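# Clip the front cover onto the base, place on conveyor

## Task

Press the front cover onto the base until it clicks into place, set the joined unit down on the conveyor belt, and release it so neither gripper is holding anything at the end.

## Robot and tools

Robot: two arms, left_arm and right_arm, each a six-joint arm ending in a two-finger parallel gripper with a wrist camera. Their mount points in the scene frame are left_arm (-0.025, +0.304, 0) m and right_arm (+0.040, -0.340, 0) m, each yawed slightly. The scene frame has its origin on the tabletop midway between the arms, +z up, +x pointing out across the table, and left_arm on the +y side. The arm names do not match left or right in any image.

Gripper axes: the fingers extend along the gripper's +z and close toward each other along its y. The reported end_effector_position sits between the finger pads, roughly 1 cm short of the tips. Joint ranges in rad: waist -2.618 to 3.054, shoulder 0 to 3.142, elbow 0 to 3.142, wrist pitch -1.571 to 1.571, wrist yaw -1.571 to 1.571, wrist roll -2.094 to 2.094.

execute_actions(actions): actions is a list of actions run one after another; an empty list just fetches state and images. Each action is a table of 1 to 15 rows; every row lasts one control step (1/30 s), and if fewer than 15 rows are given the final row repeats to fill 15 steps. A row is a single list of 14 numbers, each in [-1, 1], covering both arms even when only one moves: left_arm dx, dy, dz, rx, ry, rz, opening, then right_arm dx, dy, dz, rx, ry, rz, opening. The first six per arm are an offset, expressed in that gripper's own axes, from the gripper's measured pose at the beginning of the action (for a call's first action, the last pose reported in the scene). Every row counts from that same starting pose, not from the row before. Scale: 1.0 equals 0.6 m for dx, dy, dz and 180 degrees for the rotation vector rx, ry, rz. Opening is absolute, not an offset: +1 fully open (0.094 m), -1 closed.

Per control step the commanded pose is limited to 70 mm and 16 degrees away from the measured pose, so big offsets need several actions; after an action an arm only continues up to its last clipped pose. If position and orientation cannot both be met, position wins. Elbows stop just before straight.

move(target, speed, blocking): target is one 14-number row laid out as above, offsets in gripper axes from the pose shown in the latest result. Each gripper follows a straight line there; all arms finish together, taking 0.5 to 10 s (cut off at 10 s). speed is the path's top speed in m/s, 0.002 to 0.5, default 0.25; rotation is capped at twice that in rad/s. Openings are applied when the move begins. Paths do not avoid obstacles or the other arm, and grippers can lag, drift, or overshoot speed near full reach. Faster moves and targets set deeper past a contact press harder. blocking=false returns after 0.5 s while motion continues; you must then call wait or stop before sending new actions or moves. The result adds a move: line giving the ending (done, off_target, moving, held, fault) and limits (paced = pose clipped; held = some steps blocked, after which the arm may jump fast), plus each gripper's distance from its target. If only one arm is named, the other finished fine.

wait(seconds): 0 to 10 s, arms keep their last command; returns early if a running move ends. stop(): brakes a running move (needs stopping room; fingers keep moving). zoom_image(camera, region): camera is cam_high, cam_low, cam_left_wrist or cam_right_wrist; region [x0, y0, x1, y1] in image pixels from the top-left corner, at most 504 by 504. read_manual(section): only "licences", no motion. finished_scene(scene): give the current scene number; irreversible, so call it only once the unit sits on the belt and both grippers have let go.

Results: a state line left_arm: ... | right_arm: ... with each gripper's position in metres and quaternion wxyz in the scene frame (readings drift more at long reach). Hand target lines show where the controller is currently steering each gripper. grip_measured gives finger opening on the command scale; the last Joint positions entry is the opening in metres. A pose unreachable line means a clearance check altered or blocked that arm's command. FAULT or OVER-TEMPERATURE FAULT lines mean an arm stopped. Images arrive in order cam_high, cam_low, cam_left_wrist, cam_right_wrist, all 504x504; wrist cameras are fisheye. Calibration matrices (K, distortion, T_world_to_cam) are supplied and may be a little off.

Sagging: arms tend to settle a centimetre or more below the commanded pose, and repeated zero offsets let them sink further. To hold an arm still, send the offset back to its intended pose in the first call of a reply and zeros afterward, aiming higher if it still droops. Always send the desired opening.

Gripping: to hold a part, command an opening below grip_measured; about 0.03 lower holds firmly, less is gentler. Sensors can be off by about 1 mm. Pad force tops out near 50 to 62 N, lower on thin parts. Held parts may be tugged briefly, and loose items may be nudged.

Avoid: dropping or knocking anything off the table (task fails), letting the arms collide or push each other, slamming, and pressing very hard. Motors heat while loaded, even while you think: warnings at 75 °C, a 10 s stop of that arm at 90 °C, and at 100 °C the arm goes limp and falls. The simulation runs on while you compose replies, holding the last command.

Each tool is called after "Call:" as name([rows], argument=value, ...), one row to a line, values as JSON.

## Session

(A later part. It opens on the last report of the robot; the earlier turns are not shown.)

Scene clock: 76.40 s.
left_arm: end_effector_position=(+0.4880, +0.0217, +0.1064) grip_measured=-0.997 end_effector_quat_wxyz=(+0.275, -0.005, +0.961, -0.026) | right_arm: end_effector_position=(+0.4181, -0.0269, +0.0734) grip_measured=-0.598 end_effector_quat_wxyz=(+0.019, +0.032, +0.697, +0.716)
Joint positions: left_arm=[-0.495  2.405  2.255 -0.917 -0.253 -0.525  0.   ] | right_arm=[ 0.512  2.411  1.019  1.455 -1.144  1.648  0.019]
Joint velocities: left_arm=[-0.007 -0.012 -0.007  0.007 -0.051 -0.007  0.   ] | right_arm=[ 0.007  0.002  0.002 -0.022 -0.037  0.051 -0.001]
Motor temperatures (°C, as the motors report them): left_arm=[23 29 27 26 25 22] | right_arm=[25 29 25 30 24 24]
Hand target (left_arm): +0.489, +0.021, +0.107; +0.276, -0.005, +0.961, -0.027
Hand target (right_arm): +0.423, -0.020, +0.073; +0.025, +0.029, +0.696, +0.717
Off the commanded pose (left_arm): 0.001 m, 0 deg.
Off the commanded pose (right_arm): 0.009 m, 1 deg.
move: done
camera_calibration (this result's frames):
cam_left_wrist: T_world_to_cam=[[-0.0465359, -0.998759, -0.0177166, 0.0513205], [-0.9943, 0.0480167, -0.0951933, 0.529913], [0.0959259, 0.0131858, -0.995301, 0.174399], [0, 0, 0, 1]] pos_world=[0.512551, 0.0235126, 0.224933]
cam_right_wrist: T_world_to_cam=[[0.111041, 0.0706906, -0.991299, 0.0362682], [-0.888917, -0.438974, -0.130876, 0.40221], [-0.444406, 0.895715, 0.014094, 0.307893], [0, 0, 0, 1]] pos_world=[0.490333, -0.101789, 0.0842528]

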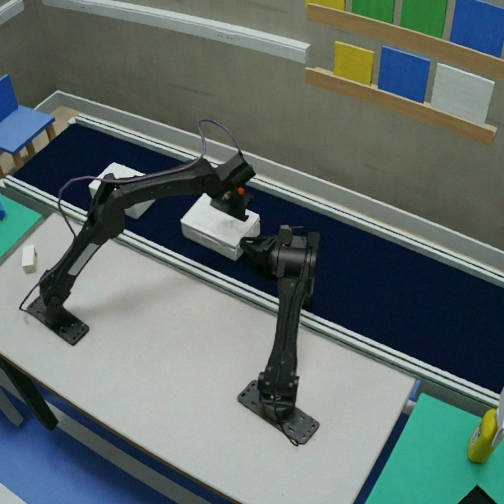

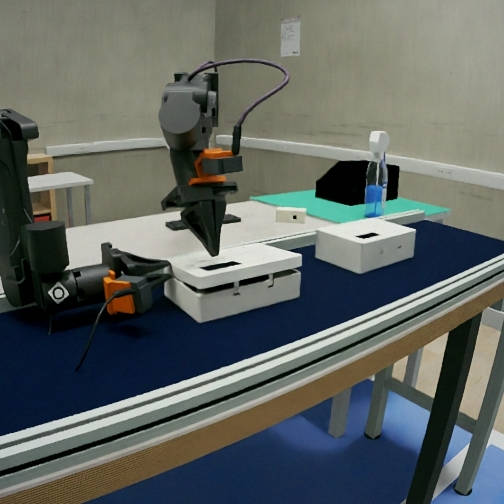

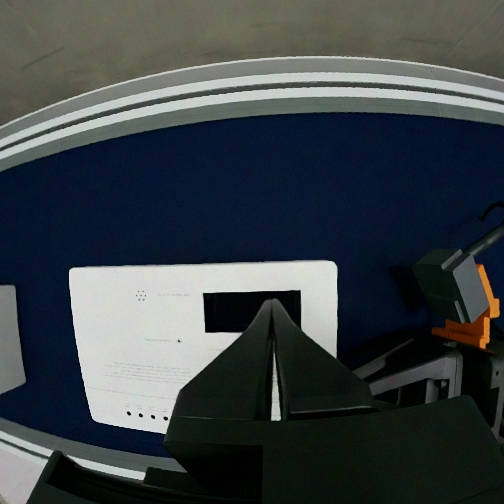

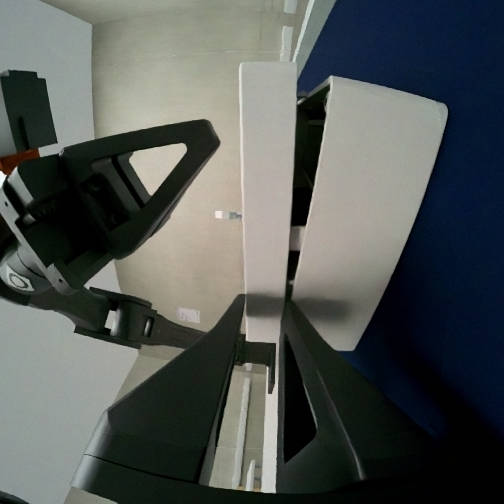

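Call:
move(target=[-0.02,0.067,0.008,0,0,0,-1, 0,0,-0.03,0,0,0,-0.6], speed=0.08)

Call:
move(target=[0.03,0,0.04,0,0,0,-1, 0,0,0,0,0,0,-0.6], speed=0.03)

Call:
zoom_image(camera="cam_low", region=[130, 180, 320, 330])

Call:
zoom_image(camera="cam_high", region=[170, 180, 290, 270])

Scene clock: 77.80 s.
left_arm: end_effector_position=(+0.5010, +0.0624, +0.1017) grip_measured=-0.997 end_effector_quat_wxyz=(+0.270, -0.008, +0.963, -0.020) | right_arm: end_effector_position=(+0.4227, -0.0390, +0.0747) grip_measured=-0.598 end_effector_quat_wxyz=(+0.023, +0.030, +0.696, +0.717)
Joint positions: left_arm=[-0.414  2.361  2.164 -0.868 -0.22  -0.459  0.   ] | right_arm=[ 0.479  2.411  1.019  1.467 -1.175  1.651  0.019]
Joint velocities: left_arm=[ 0.002 -0.002  0.002 -0.007  0.037  0.037 -0.001] | right_arm=[ 0.007 -0.012 -0.002 -0.051  0.022 -0.022 -0.   ]
Motor temperatures (°C, as the motors report them): left_arm=[23 30 27 26 25 22] | right_arm=[25 29 25 31 24 24]
Hand target (left_arm): +0.501, +0.062, +0.107; +0.275, -0.005, +0.961, -0.026
Hand target (right_arm): +0.417, -0.045, +0.073; +0.019, +0.032, +0.697, +0.716
Off the commanded pose (left_arm): 0.005 m, 1 deg.
Off the commanded pose (right_arm): 0.008 m, 1 deg.
move: done
camera_calibration (this result's frames):
cam_left_wrist: T_world_to_cam=[[-0.0367265, -0.998968, -0.0267097, 0.0885097], [-0.995744, 0.0388425, -0.0835755, 0.540492], [0.0845268, 0.0235266, -0.996143, 0.1731], [0, 0, 0, 1]] pos_world=[0.526811, 0.0633518, 0.219969]
cam_right_wrist: T_world_to_cam=[[0.119534, 0.0727455, -0.990161, 0.0343953], [-0.888768, -0.436653, -0.139374, 0.401787], [-0.442495, 0.896684, 0.012459, 0.320096], [0, 0, 0, 1]] pos_world=[0.494626, -0.114086, 0.0860675]

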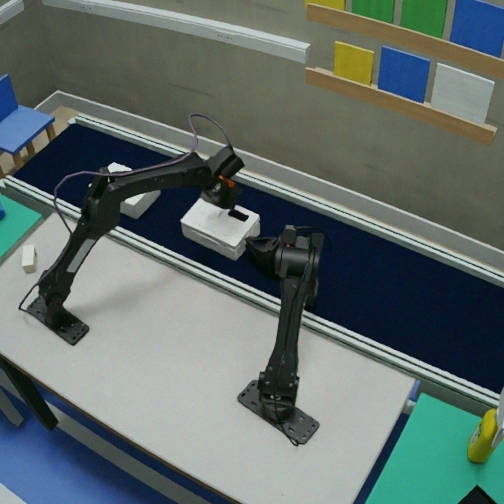

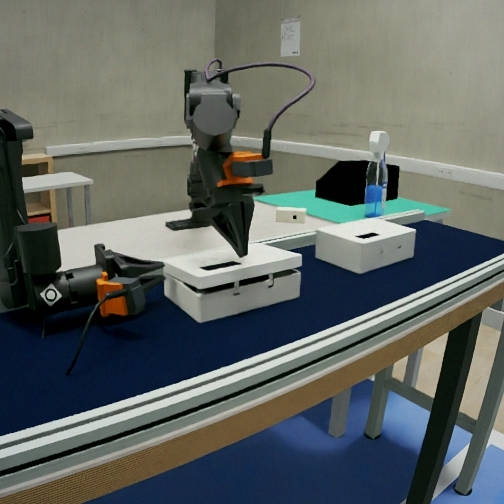

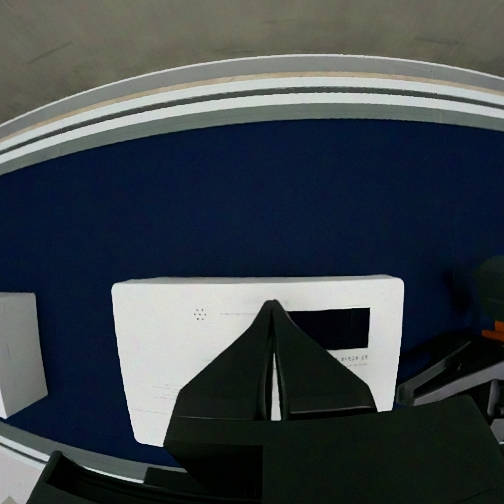

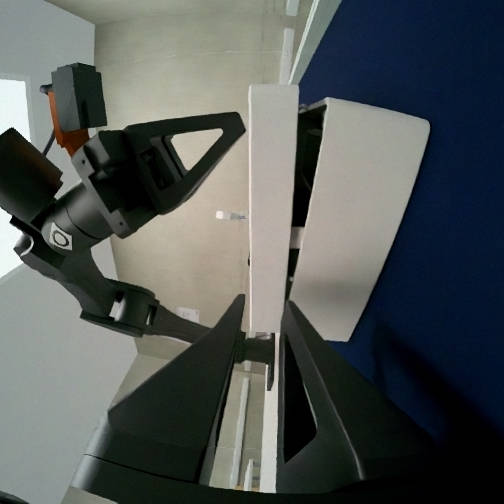

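Scene clock: 79.13 s.
left_arm: end_effector_position=(+0.5064, +0.0596, +0.0920) grip_measured=-0.997 end_effector_quat_wxyz=(+0.291, -0.011, +0.956, -0.031) | right_arm: end_effector_position=(+0.4227, -0.0390, +0.0747) grip_measured=-0.598 end_effector_quat_wxyz=(+0.023, +0.030, +0.696, +0.717)
Joint positions: left_arm=[-0.414  2.337  2.06  -0.738 -0.221 -0.459  0.   ] | right_arm=[ 0.479  2.411  1.019  1.467 -1.175  1.651  0.019]
Joint velocities: left_arm=[-0.022  0.002 -0.007  0.007 -0.037  0.007 -0.   ] | right_arm=[ 0.007 -0.002 -0.007 -0.022 -0.022 -0.037  0.   ]
Motor temperatures (°C, as the motors report them): left_arm=[23 30 27 26 25 22] | right_arm=[25 29 25 31 24 24]
Hand target (left_arm): +0.498, +0.062, +0.072; +0.270, -0.008, +0.963, -0.020
Hand target (right_arm): +0.423, -0.039, +0.075; +0.023, +0.030, +0.696, +0.717
Off the commanded pose (left_arm): 0.022 m, 3 deg.
Off the commanded pose (right_arm): 0.000 m, 0 deg.
move: off_target (left_arm)
camera_calibration (this result's frames):
cam_left_wrist: T_world_to_cam=[[-0.0359558, -0.99934, -0.00519949, 0.0832877], [-0.99106, 0.0363258, -0.128373, 0.547114], [0.128478, 0.000537231, -0.991712, 0.141729], [0, 0, 0, 1]] pos_world=[0.527009, 0.0632822, 0.211223]
cam_right_wrist: T_world_to_cam=[[0.119534, 0.0727455, -0.990161, 0.0343953], [-0.888768, -0.436653, -0.139374, 0.401787], [-0.442495, 0.896684, 0.012459, 0.320096], [0, 0, 0, 1]] pos_world=[0.494626, -0.114086, 0.0860675]

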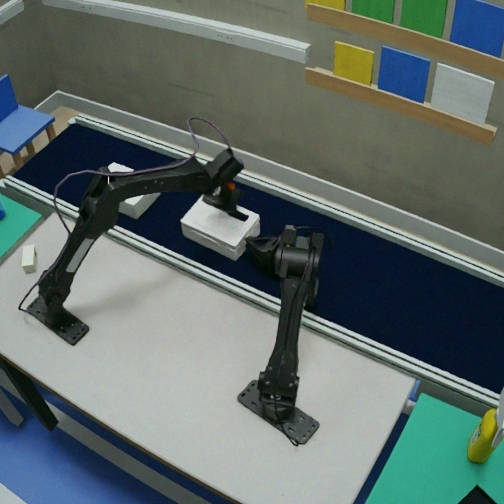

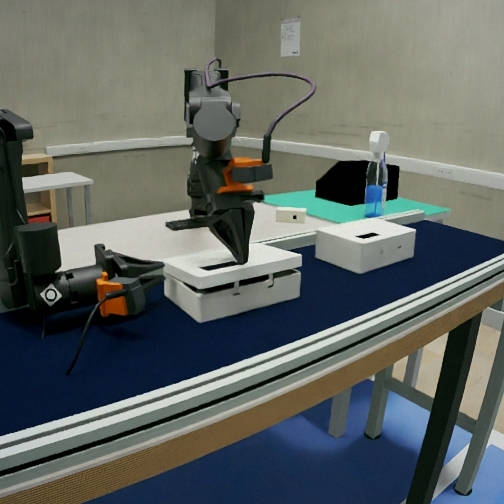

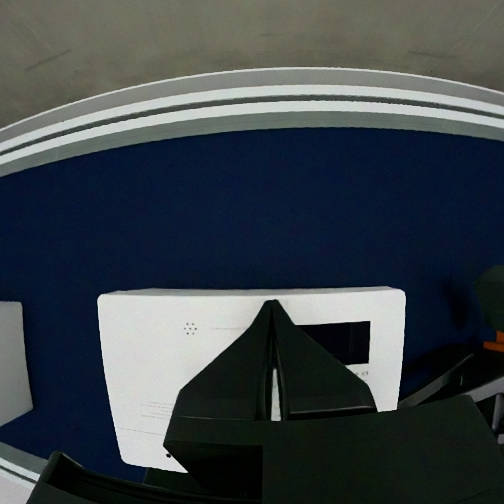

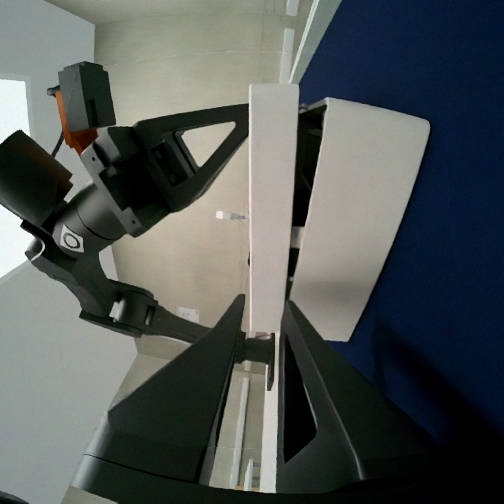

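Region (130, 180, 320, 330) of cam_low's 504x504 image, scaled by 2.653, with more detail than that image has; it fills the top 398 rows of this view, and the rest is white.

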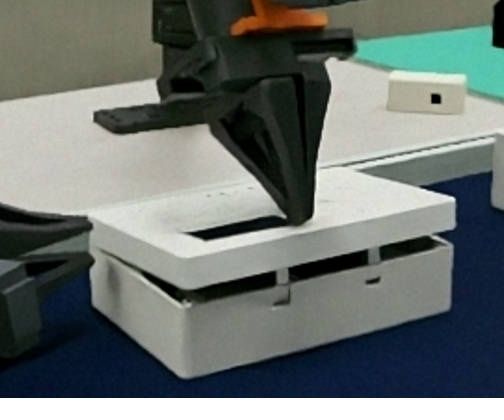

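Region (170, 180, 290, 270) of cam_high's 504x504 image, scaled by 4.200, with more detail than that image has; it fills the top 378 rows of this view, and the rest is white.

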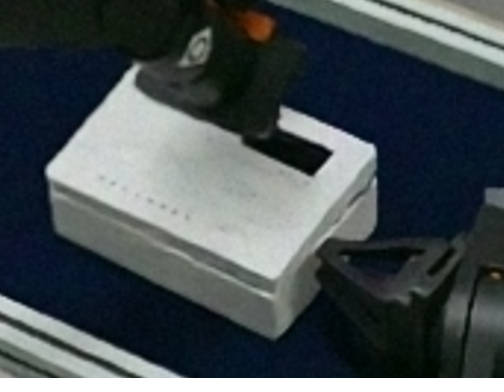

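Call:
execute_actions([
  [[-0.018,0,-0.03,0,0,0,-1, 0,0,0,0,0,0,-0.6]],
])

Call:
move(target=[-0.045,-0.025,0.022,0,0,0,-1, 0,0,0,0,0,0,-0.6], speed=0.08)

Scene clock: 79.90 s.
left_arm: end_effector_position=(+0.5053, +0.0602, +0.1032) grip_measured=-0.997 end_effector_quat_wxyz=(+0.288, -0.011, +0.957, -0.030) | right_arm: end_effector_position=(+0.4227, -0.0390, +0.0747) grip_measured=-0.598 end_effector_quat_wxyz=(+0.023, +0.030, +0.696, +0.717)
Joint positions: left_arm=[-0.414  2.337  2.107 -0.792 -0.221 -0.459  0.   ] | right_arm=[ 0.479  2.411  1.019  1.467 -1.175  1.651  0.019]
Joint velocities: left_arm=[-0.002 -0.012  0.002 -0.037 -0.007  0.007 -0.001] | right_arm=[-0.007  0.007 -0.022  0.037 -0.007  0.022 -0.   ]
Motor temperatures (°C, as the motors report them): left_arm=[23 30 27 26 25 22] | right_arm=[25 29 25 31 24 24]
Hand target (left_arm): +0.505, +0.061, +0.113; +0.291, -0.011, +0.956, -0.032
Hand target (right_arm): +0.423, -0.039, +0.075; +0.023, +0.030, +0.696, +0.717
Off the commanded pose (left_arm): 0.010 m, 0 deg.
Off the commanded pose (right_arm): 0.000 m, 0 deg.
camera_calibration (this result's frames):
cam_left_wrist: T_world_to_cam=[[-0.0359964, -0.999318, -0.00826645, 0.0842476], [-0.991816, 0.0367377, -0.122276, 0.547148], [0.122496, 0.00379731, -0.992462, 0.15583], [0, 0, 0, 1]] pos_world=[0.526614, 0.0634975, 0.222255]
cam_right_wrist: T_world_to_cam=[[0.119534, 0.0727455, -0.990161, 0.0343953], [-0.888768, -0.436653, -0.139374, 0.401787], [-0.442495, 0.896684, 0.012459, 0.320096], [0, 0, 0, 1]] pos_world=[0.494626, -0.114086, 0.0860675]

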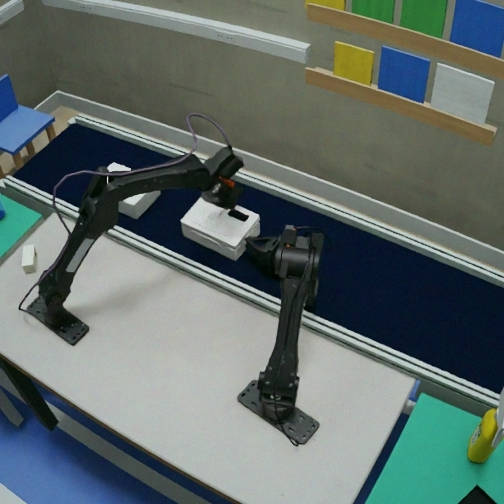

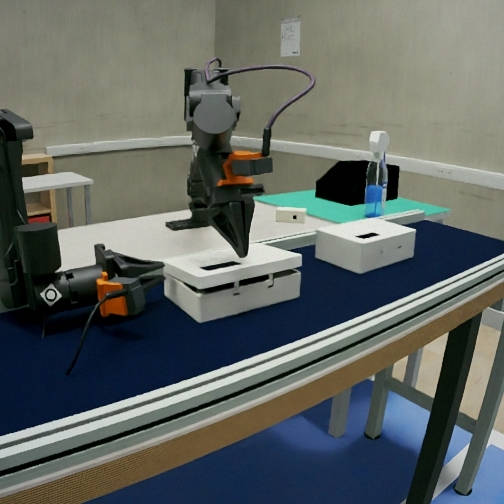

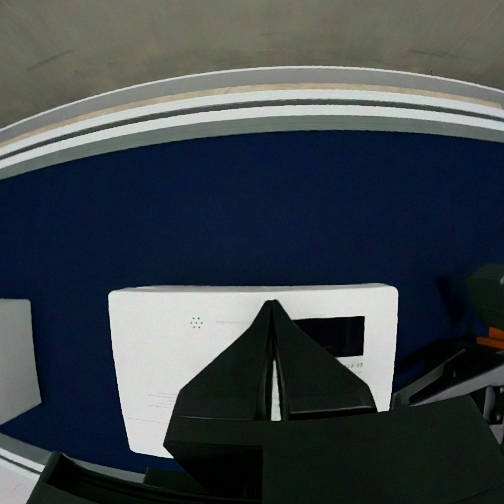

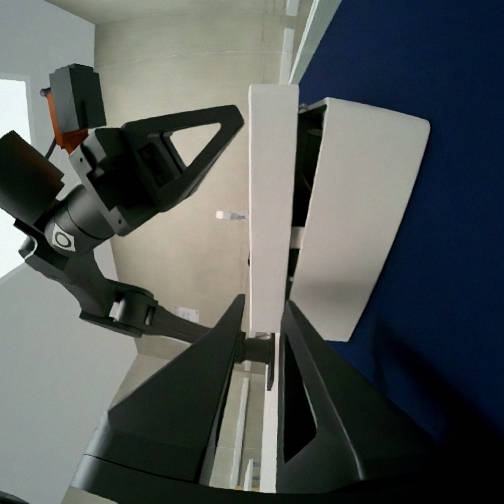

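Scene clock: 80.97 s.
left_arm: end_effector_position=(+0.5352, +0.0439, +0.1081) grip_measured=-0.997 end_effector_quat_wxyz=(+0.293, -0.011, +0.956, -0.033) | right_arm: end_effector_position=(+0.4227, -0.0390, +0.0747) grip_measured=-0.598 end_effector_quat_wxyz=(+0.023, +0.030, +0.696, +0.717)
Joint positions: left_arm=[-0.414  2.553  2.511 -0.968 -0.221 -0.459  0.   ] | right_arm=[ 0.479  2.411  1.019  1.467 -1.175  1.651  0.019]
Joint velocities: left_arm=[-0.002  0.007  0.002 -0.066  0.007 -0.007 -0.   ] | right_arm=[-0.012 -0.002  0.017 -0.037 -0.051  0.007  0.001]
Motor temperatures (°C, as the motors report them): left_arm=[23 30 27 26 25 22] | right_arm=[25 29 25 31 24 24]
Hand target (left_arm): +0.535, +0.046, +0.107; +0.289, -0.011, +0.957, -0.030
Hand target (right_arm): +0.423, -0.039, +0.075; +0.023, +0.030, +0.696, +0.717
Off the commanded pose (left_arm): 0.002 m, 1 deg.
Off the commanded pose (right_arm): 0.000 m, 0 deg.
move: done
camera_calibration (this result's frames):
cam_left_wrist: T_world_to_cam=[[-0.035938, -0.99935, -0.00298429, 0.0684852], [-0.990492, 0.036016, -0.132774, 0.578445], [0.132795, -0.0018157, -0.991142, 0.151685], [0, 0, 0, 1]] pos_world=[0.555263, 0.0478828, 0.227348]
cam_right_wrist: T_world_to_cam=[[0.119534, 0.0727455, -0.990161, 0.0343953], [-0.888768, -0.436653, -0.139374, 0.401787], [-0.442495, 0.896684, 0.012459, 0.320096], [0, 0, 0, 1]] pos_world=[0.494626, -0.114086, 0.0860675]

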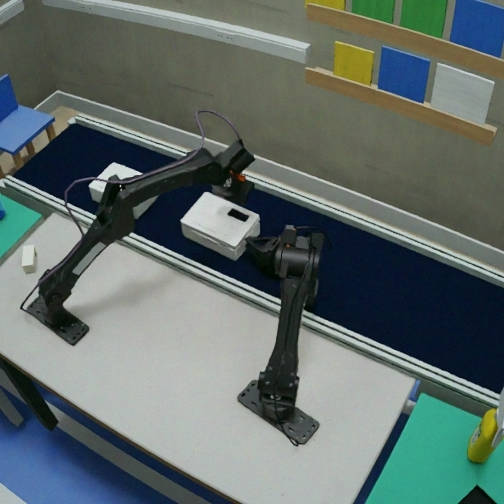

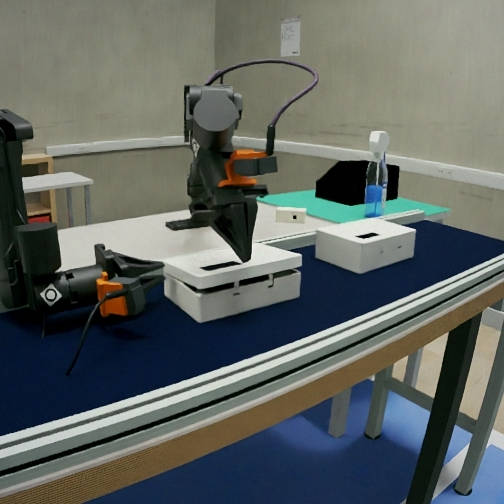

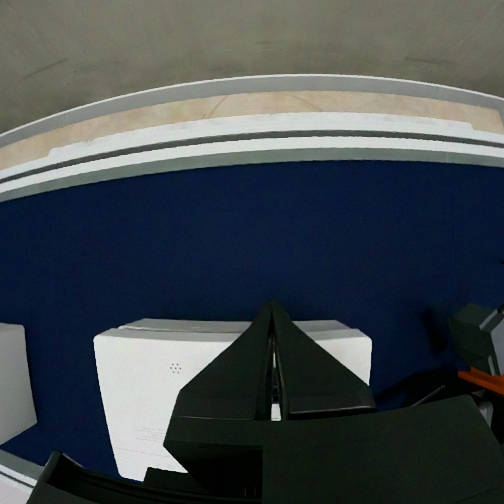

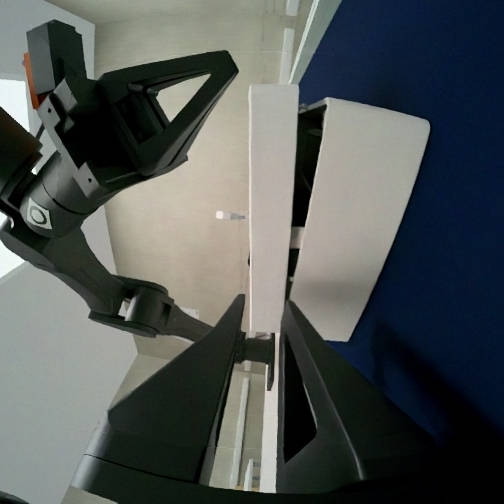

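Call:
move(target=[0.02,0,0.032,0,0,0,-1, 0,0,0,0,0,0,-0.6], speed=0.04)

Call:
zoom_image(camera="cam_low", region=[130, 180, 320, 330])

Scene clock: 82.07 s.
left_arm: end_effector_position=(+0.5379, +0.0425, +0.0810) grip_measured=-0.997 end_effector_quat_wxyz=(+0.291, -0.011, +0.956, -0.031) | right_arm: end_effector_position=(+0.4227, -0.0390, +0.0747) grip_measured=-0.598 end_effector_quat_wxyz=(+0.023, +0.030, +0.696, +0.717)
Joint positions: left_arm=[-0.414  2.554  2.406 -0.867 -0.222 -0.459  0.   ] | right_arm=[ 0.479  2.411  1.019  1.467 -1.175  1.651  0.019]
Joint velocities: left_arm=[ 0.002 -0.012 -0.022  0.066 -0.022  0.037  0.   ] | right_arm=[-0.022 -0.007 -0.007 -0.051 -0.007 -0.022  0.001]
Motor temperatures (°C, as the motors report them): left_arm=[23 30 27 26 25 22] | right_arm=[25 29 25 31 24 24]
Hand target (left_arm): +0.536, +0.043, +0.085; +0.293, -0.011, +0.956, -0.033
Hand target (right_arm): +0.423, -0.039, +0.075; +0.023, +0.030, +0.696, +0.717
Off the commanded pose (left_arm): 0.005 m, 0 deg.
Off the commanded pose (right_arm): 0.000 m, 0 deg.
move: done
camera_calibration (this result's frames):
cam_left_wrist: T_world_to_cam=[[-0.0357503, -0.999347, -0.00514848, 0.0671567], [-0.990961, 0.0361159, -0.129194, 0.577583], [0.129296, 0.000483223, -0.991606, 0.126322], [0, 0, 0, 1]] pos_world=[0.55843, 0.0461919, 0.200228]
cam_right_wrist: T_world_to_cam=[[0.119534, 0.0727455, -0.990161, 0.0343953], [-0.888768, -0.436653, -0.139374, 0.401787], [-0.442495, 0.896684, 0.012459, 0.320096], [0, 0, 0, 1]] pos_world=[0.494626, -0.114086, 0.0860675]

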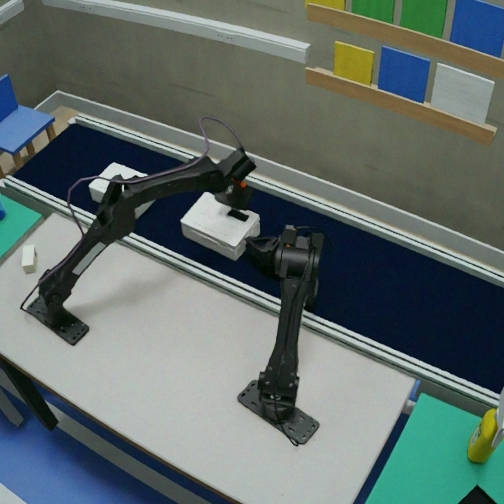

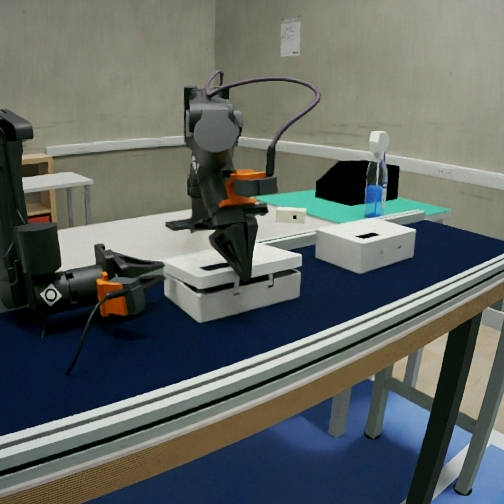

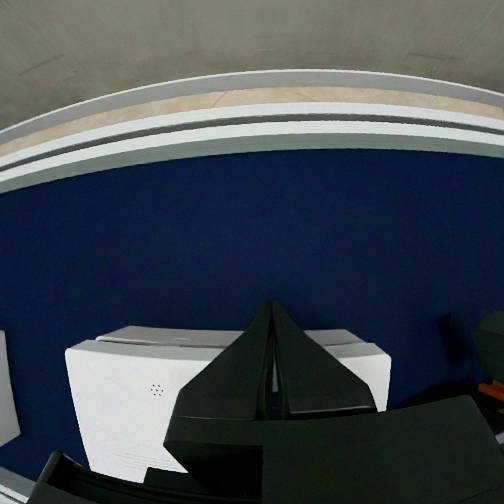

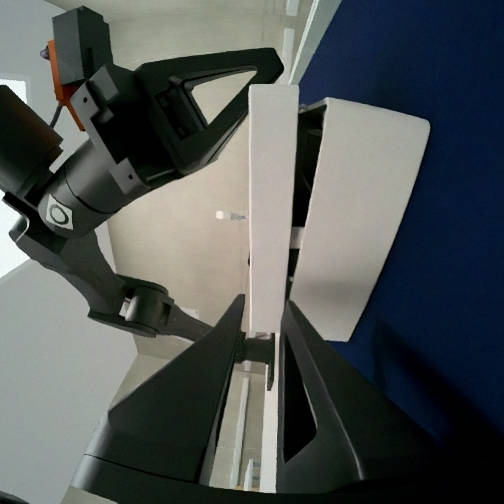

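Region (130, 180, 320, 330) of cam_low's 504x504 image, scaled by 2.653, with more detail than that image has; it fills the top 398 rows of this view, and the rest is white.

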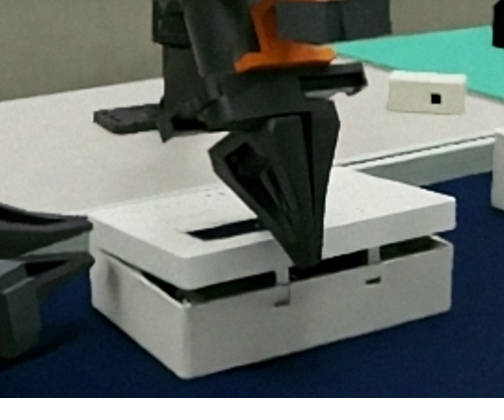

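Now pull -x.

Call:
move(target=[0.028,0,-0.019,0,0,0,-1, 0,0,0,0,0,0,-0.6], speed=0.03)

Call:
zoom_image(camera="cam_low", region=[130, 180, 320, 330])

Call:
zoom_image(camera="cam_high", region=[170, 180, 290, 270])

Scene clock: 83.27 s.
left_arm: end_effector_position=(+0.5261, +0.0458, +0.0846) grip_measured=-0.997 end_effector_quat_wxyz=(+0.298, -0.014, +0.954, -0.036) | right_arm: end_effector_position=(+0.4227, -0.0390, +0.0747) grip_measured=-0.598 end_effector_quat_wxyz=(+0.023, +0.030, +0.696, +0.717)
Joint positions: left_arm=[-0.419  2.448  2.218 -0.767 -0.224 -0.467  0.   ] | right_arm=[ 0.479  2.411  1.019  1.467 -1.175  1.651  0.019]
Joint velocities: left_arm=[-0.012 -0.007 -0.012 -0.037 -0.066 -0.051  0.   ] | right_arm=[-0.002 -0.002  0.002 -0.081  0.007  0.007 -0.   ]
Motor temperatures (°C, as the motors report them): left_arm=[23 30 27 26 25 22] | right_arm=[25 29 25 31 24 24]
Hand target (left_arm): +0.518, +0.042, +0.081; +0.291, -0.011, +0.956, -0.031
Hand target (right_arm): +0.423, -0.039, +0.075; +0.023, +0.030, +0.696, +0.717
Off the commanded pose (left_arm): 0.010 m, 1 deg.
Off the commanded pose (right_arm): 0.000 m, 0 deg.
move: done
camera_calibration (this result's frames):
cam_left_wrist: T_world_to_cam=[[-0.0333729, -0.999433, 0.00453913, 0.0679834], [-0.988986, 0.0323681, -0.144424, 0.566585], [0.144195, -0.00930899, -0.989505, 0.123819], [0, 0, 0, 1]] pos_world=[0.544759, 0.0507582, 0.20404]
cam_right_wrist: T_world_to_cam=[[0.119534, 0.0727455, -0.990161, 0.0343953], [-0.888768, -0.436653, -0.139374, 0.401787], [-0.442495, 0.896684, 0.012459, 0.320096], [0, 0, 0, 1]] pos_world=[0.494626, -0.114086, 0.0860675]

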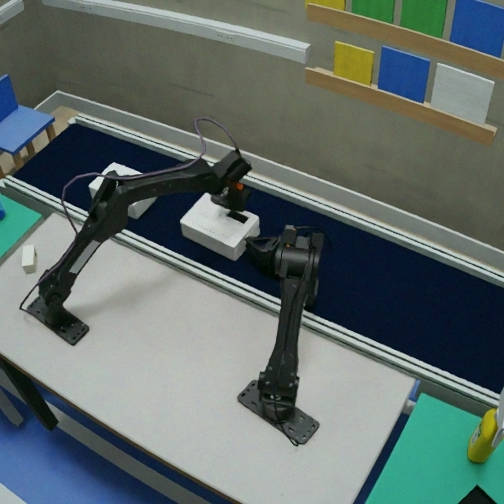

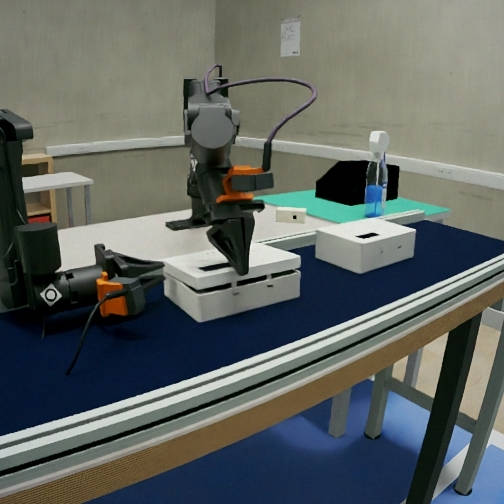

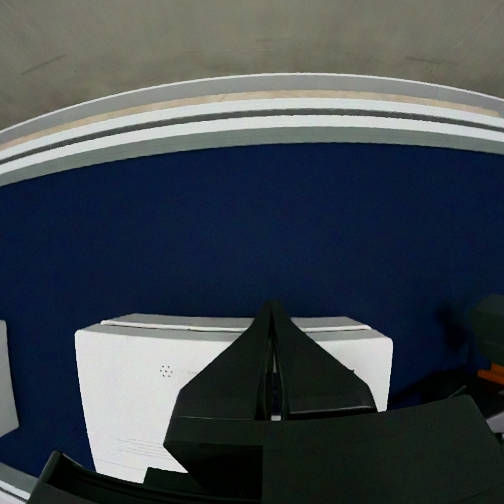

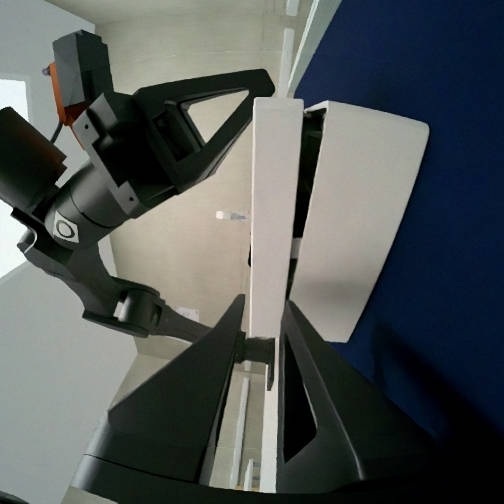

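Region (130, 180, 320, 330) of cam_low's 504x504 image, scaled by 2.653, with more detail than that image has; it fills the top 398 rows of this view, and the rest is white.

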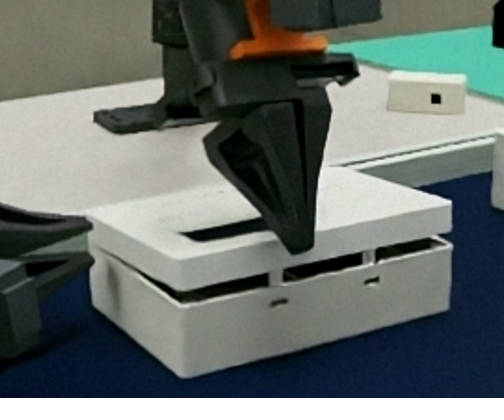

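Region (170, 180, 290, 270) of cam_high's 504x504 image, scaled by 4.200, with more detail than that image has; it fills the top 378 rows of this view, and the rest is white.

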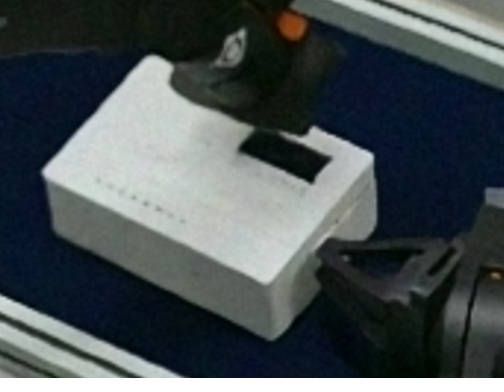

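Call:
move(target=[0.03,0,0.022,0,0,0,-1, 0,0,0,0,0,0,-0.6], speed=0.03)

Call:
zoom_image(camera="cam_low", region=[130, 180, 320, 330])

Call:
zoom_image(camera="cam_high", region=[170, 180, 290, 270])

Scene clock: 84.40 s.
left_arm: end_effector_position=(+0.5307, +0.0433, +0.0815) grip_measured=-0.997 end_effector_quat_wxyz=(+0.322, -0.017, +0.945, -0.049) | right_arm: end_effector_position=(+0.4227, -0.0390, +0.0747) grip_measured=-0.598 end_effector_quat_wxyz=(+0.023, +0.030, +0.696, +0.717)
Joint positions: left_arm=[-0.419  2.416  2.116 -0.642 -0.225 -0.467  0.   ] | right_arm=[ 0.479  2.411  1.019  1.467 -1.175  1.651  0.019]
Joint velocities: left_arm=[-0.017 -0.002 -0.012  0.007  0.007 -0.066 -0.   ] | right_arm=[-0.022  0.002  0.002  0.007  0.007 -0.037 -0.001]
Motor temperatures (°C, as the motors report them): left_arm=[23 31 27 26 25 22] | right_arm=[25 29 25 31 24 24]
Hand target (left_arm): +0.519, +0.045, +0.064; +0.299, -0.014, +0.954, -0.036
Hand target (right_arm): +0.423, -0.039, +0.075; +0.023, +0.030, +0.696, +0.717
Off the commanded pose (left_arm): 0.022 m, 3 deg.
Off the commanded pose (right_arm): 0.000 m, 0 deg.
move: off_target (left_arm)
camera_calibration (this result's frames):
cam_left_wrist: T_world_to_cam=[[-0.0334792, -0.999, 0.0296474, 0.0637147], [-0.980655, 0.0271114, -0.193855, 0.570684], [0.192858, -0.035564, -0.980582, 0.0946765], [0, 0, 0, 1]] pos_world=[0.543518, 0.051546, 0.201579]
cam_right_wrist: T_world_to_cam=[[0.119534, 0.0727455, -0.990161, 0.0343953], [-0.888768, -0.436653, -0.139374, 0.401787], [-0.442495, 0.896684, 0.012459, 0.320096], [0, 0, 0, 1]] pos_world=[0.494626, -0.114086, 0.0860675]

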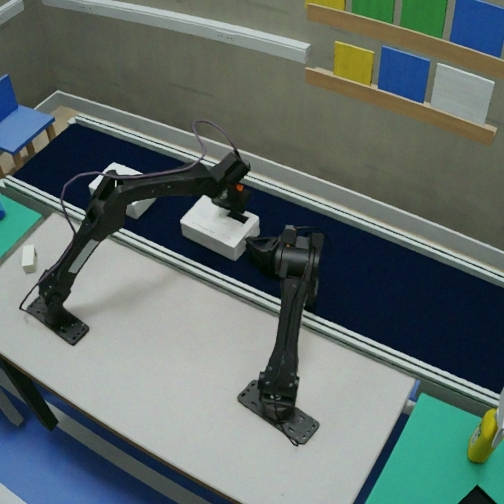

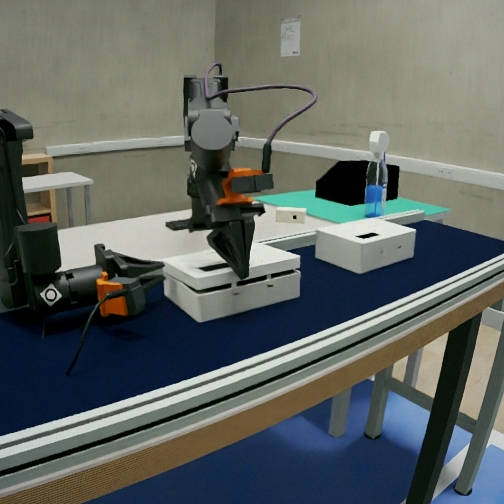

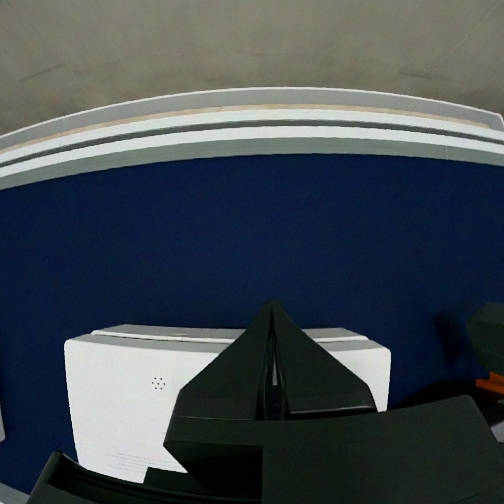

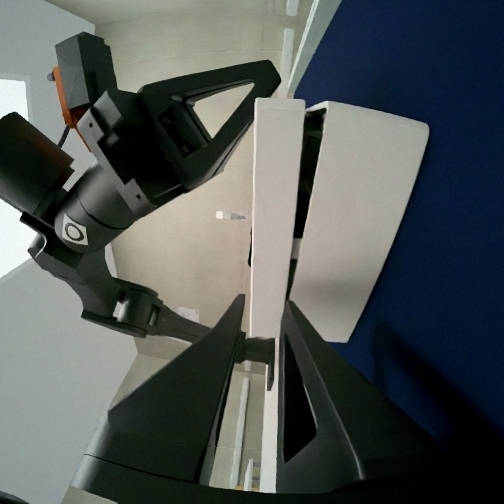

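Region (130, 180, 320, 330) of cam_low's 504x504 image, scaled by 2.653, with more detail than that image has; it fills the top 398 rows of this view, and the rest is white.

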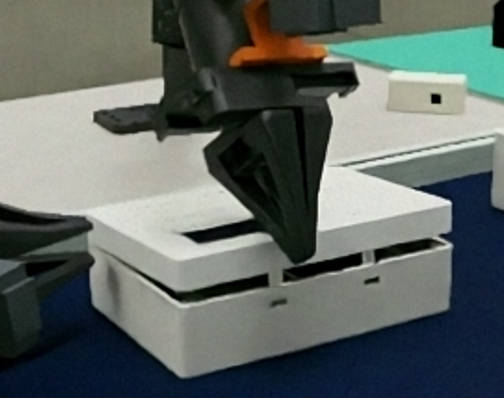

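Region (170, 180, 290, 270) of cam_high's 504x504 image, scaled by 4.200, with more detail than that image has; it fills the top 378 rows of this view, and the rest is white.

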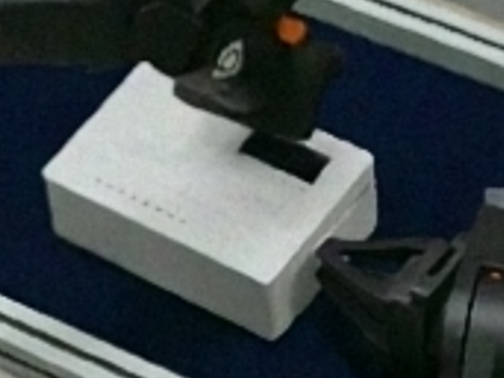

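Call:
move(target=[0.012,0.045,-0.07,0,0.11,0,-1, 0,0,0,0,0,0,-0.6], speed=0.08)

Call:
zoom_image(camera="cam_low", region=[130, 180, 320, 330])

Scene clock: 87.43 s.
left_arm: end_effector_position=(+0.4985, +0.0690, +0.1069) grip_measured=-0.997 end_effector_quat_wxyz=(+0.172, -0.011, +0.983, -0.056) | right_arm: end_effector_position=(+0.4227, -0.0390, +0.0747) grip_measured=-0.598 end_effector_quat_wxyz=(+0.023, +0.030, +0.696, +0.717)
Joint positions: left_arm=[-0.353  2.673  2.847 -1.384 -0.047 -0.451  0.   ] | right_arm=[ 0.479  2.411  1.019  1.467 -1.175  1.651  0.019]
Joint velocities: left_arm=[-0.012 -0.007 -0.002 -0.007  0.007  0.007 -0.001] | right_arm=[-0.007 -0.017 -0.012  0.007  0.007 -0.007 -0.   ]
Motor temperatures (°C, as the motors report them): left_arm=[23 31 27 26 25 22] | right_arm=[25 29 25 31 24 24]
Hand target (left_arm): +0.499, +0.073, +0.107; +0.169, -0.010, +0.984, -0.058
Hand target (right_arm): +0.423, -0.039, +0.075; +0.023, +0.030, +0.696, +0.717
Off the commanded pose (left_arm): 0.004 m, 2 deg.
Off the commanded pose (right_arm): 0.000 m, 0 deg.
elbow stopped short (left arm): the move would have taken joint 3 (elbow) straighter than the controller allows; a more bent joint 3 avoids this.
move: done
camera_calibration (this result's frames):
cam_left_wrist: T_world_to_cam=[[-0.0531946, -0.997129, 0.0538927, 0.0946577], [-0.991974, 0.0589651, 0.111854, 0.51407], [-0.114711, -0.0475101, -0.992262, 0.282117], [0, 0, 0, 1]] pos_world=[0.547341, 0.0774771, 0.217332]
cam_right_wrist: T_world_to_cam=[[0.119534, 0.0727455, -0.990161, 0.0343953], [-0.888768, -0.436653, -0.139374, 0.401787], [-0.442495, 0.896684, 0.012459, 0.320096], [0, 0, 0, 1]] pos_world=[0.494626, -0.114086, 0.0860675]

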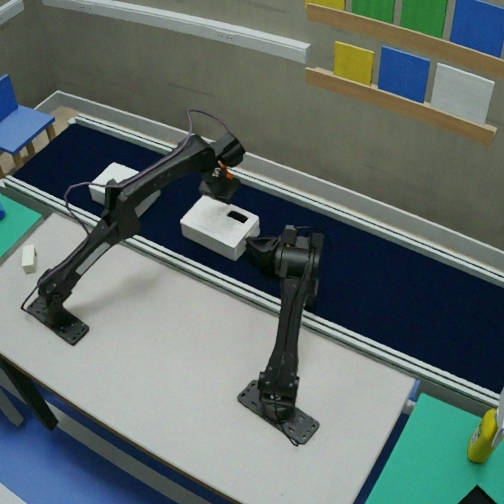

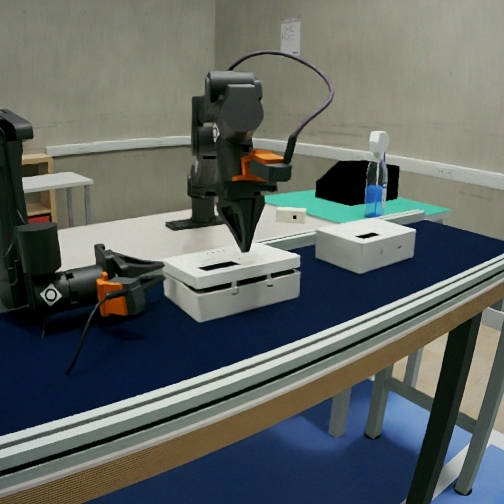

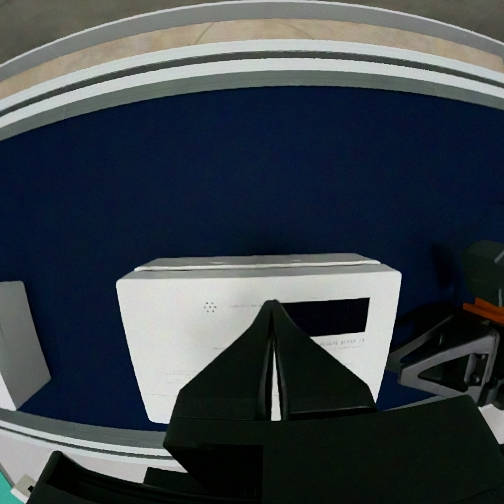

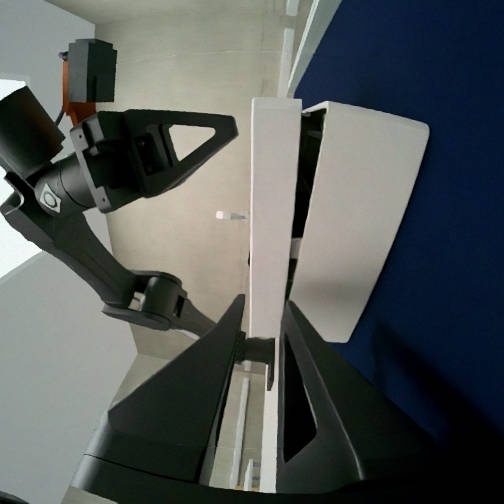

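Region (130, 180, 320, 330) of cam_low's 504x504 image, scaled by 2.653, with more detail than that image has; it fills the top 398 rows of this view, and the rest is white.

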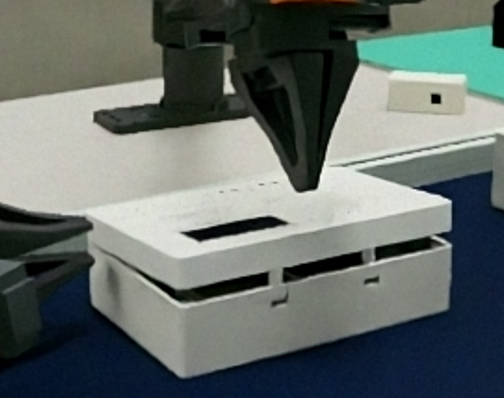

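Call:
move(target=[0.036,0.011,0.093,0,0,0,-1, 0,0,0,0,0,0,-0.6], speed=0.04)

Call:
zoom_image(camera="cam_low", region=[130, 180, 320, 330])

Call:
zoom_image(camera="cam_high", region=[170, 180, 290, 270])

Scene clock: 89.50 s.
left_arm: end_effector_position=(+0.5085, +0.0644, +0.0811) grip_measured=-0.997 end_effector_quat_wxyz=(+0.210, -0.012, +0.975, -0.074) | right_arm: end_effector_position=(+0.4227, -0.0390, +0.0747) grip_measured=-0.598 end_effector_quat_wxyz=(+0.023, +0.030, +0.696, +0.717)
Joint positions: left_arm=[-0.353  2.469  2.317 -0.971 -0.047 -0.451  0.   ] | right_arm=[ 0.479  2.411  1.019  1.467 -1.175  1.651  0.019]
Joint velocities: left_arm=[-0.012 -0.007 -0.002  0.022  0.022 -0.022 -0.   ] | right_arm=[-0.007 -0.002 -0.002 -0.007 -0.007 -0.007  0.001]
Motor temperatures (°C, as the motors report them): left_arm=[23 31 27 26 25 22] | right_arm=[25 29 25 31 24 24]
Hand target (left_arm): +0.496, +0.070, +0.048; +0.172, -0.011, +0.983, -0.056
Hand target (right_arm): +0.423, -0.039, +0.075; +0.023, +0.030, +0.696, +0.717
Off the commanded pose (left_arm): 0.037 m, 5 deg.
Off the commanded pose (right_arm): 0.000 m, 0 deg.
move: off_target (left_arm)
camera_calibration (this result's frames):
cam_left_wrist: T_world_to_cam=[[-0.0586573, -0.994573, 0.0859279, 0.0919363], [-0.997591, 0.061593, 0.0319199, 0.536296], [-0.0370392, -0.0838486, -0.99579, 0.22061], [0, 0, 0, 1]] pos_world=[0.548568, 0.0769031, 0.194662]
cam_right_wrist: T_world_to_cam=[[0.119534, 0.0727455, -0.990161, 0.0343953], [-0.888768, -0.436653, -0.139374, 0.401787], [-0.442495, 0.896684, 0.012459, 0.320096], [0, 0, 0, 1]] pos_world=[0.494626, -0.114086, 0.0860675]

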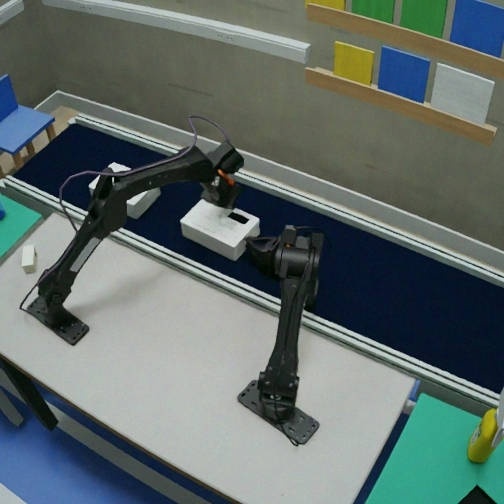

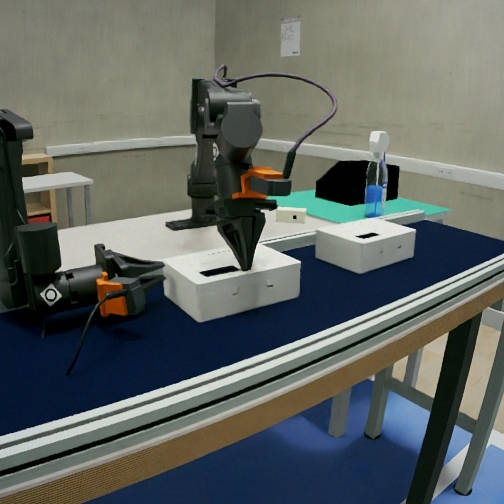

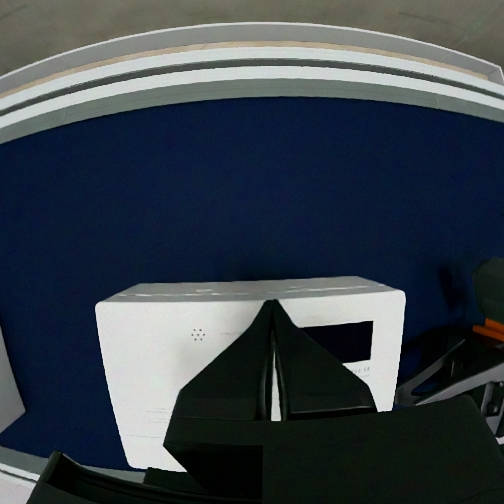

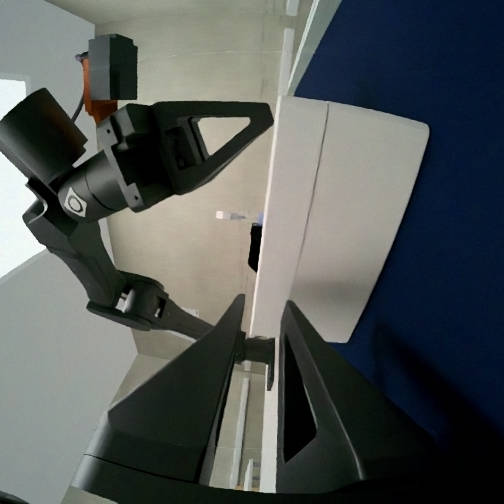

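Region (130, 180, 320, 330) of cam_low's 504x504 image, scaled by 2.653, with more detail than that image has; it fills the top 398 rows of this view, and the rest is white.

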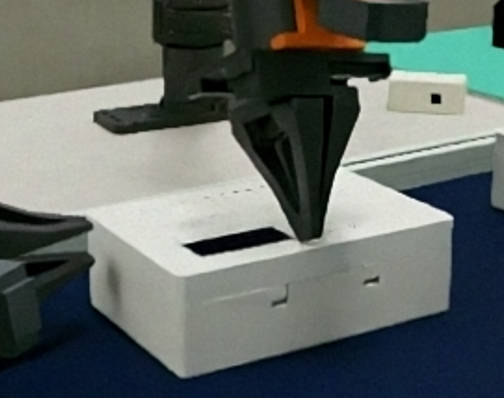

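Region (170, 180, 290, 270) of cam_high's 504x504 image, scaled by 4.200, with more detail than that image has; it fills the top 378 rows of this view, and the rest is white.

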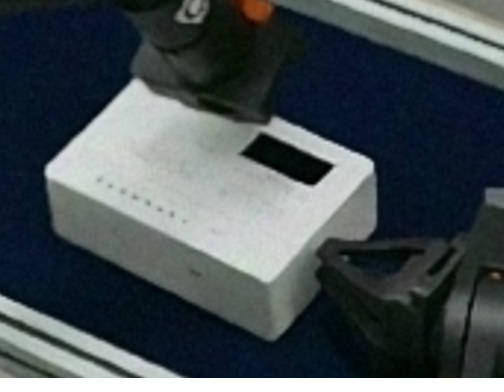

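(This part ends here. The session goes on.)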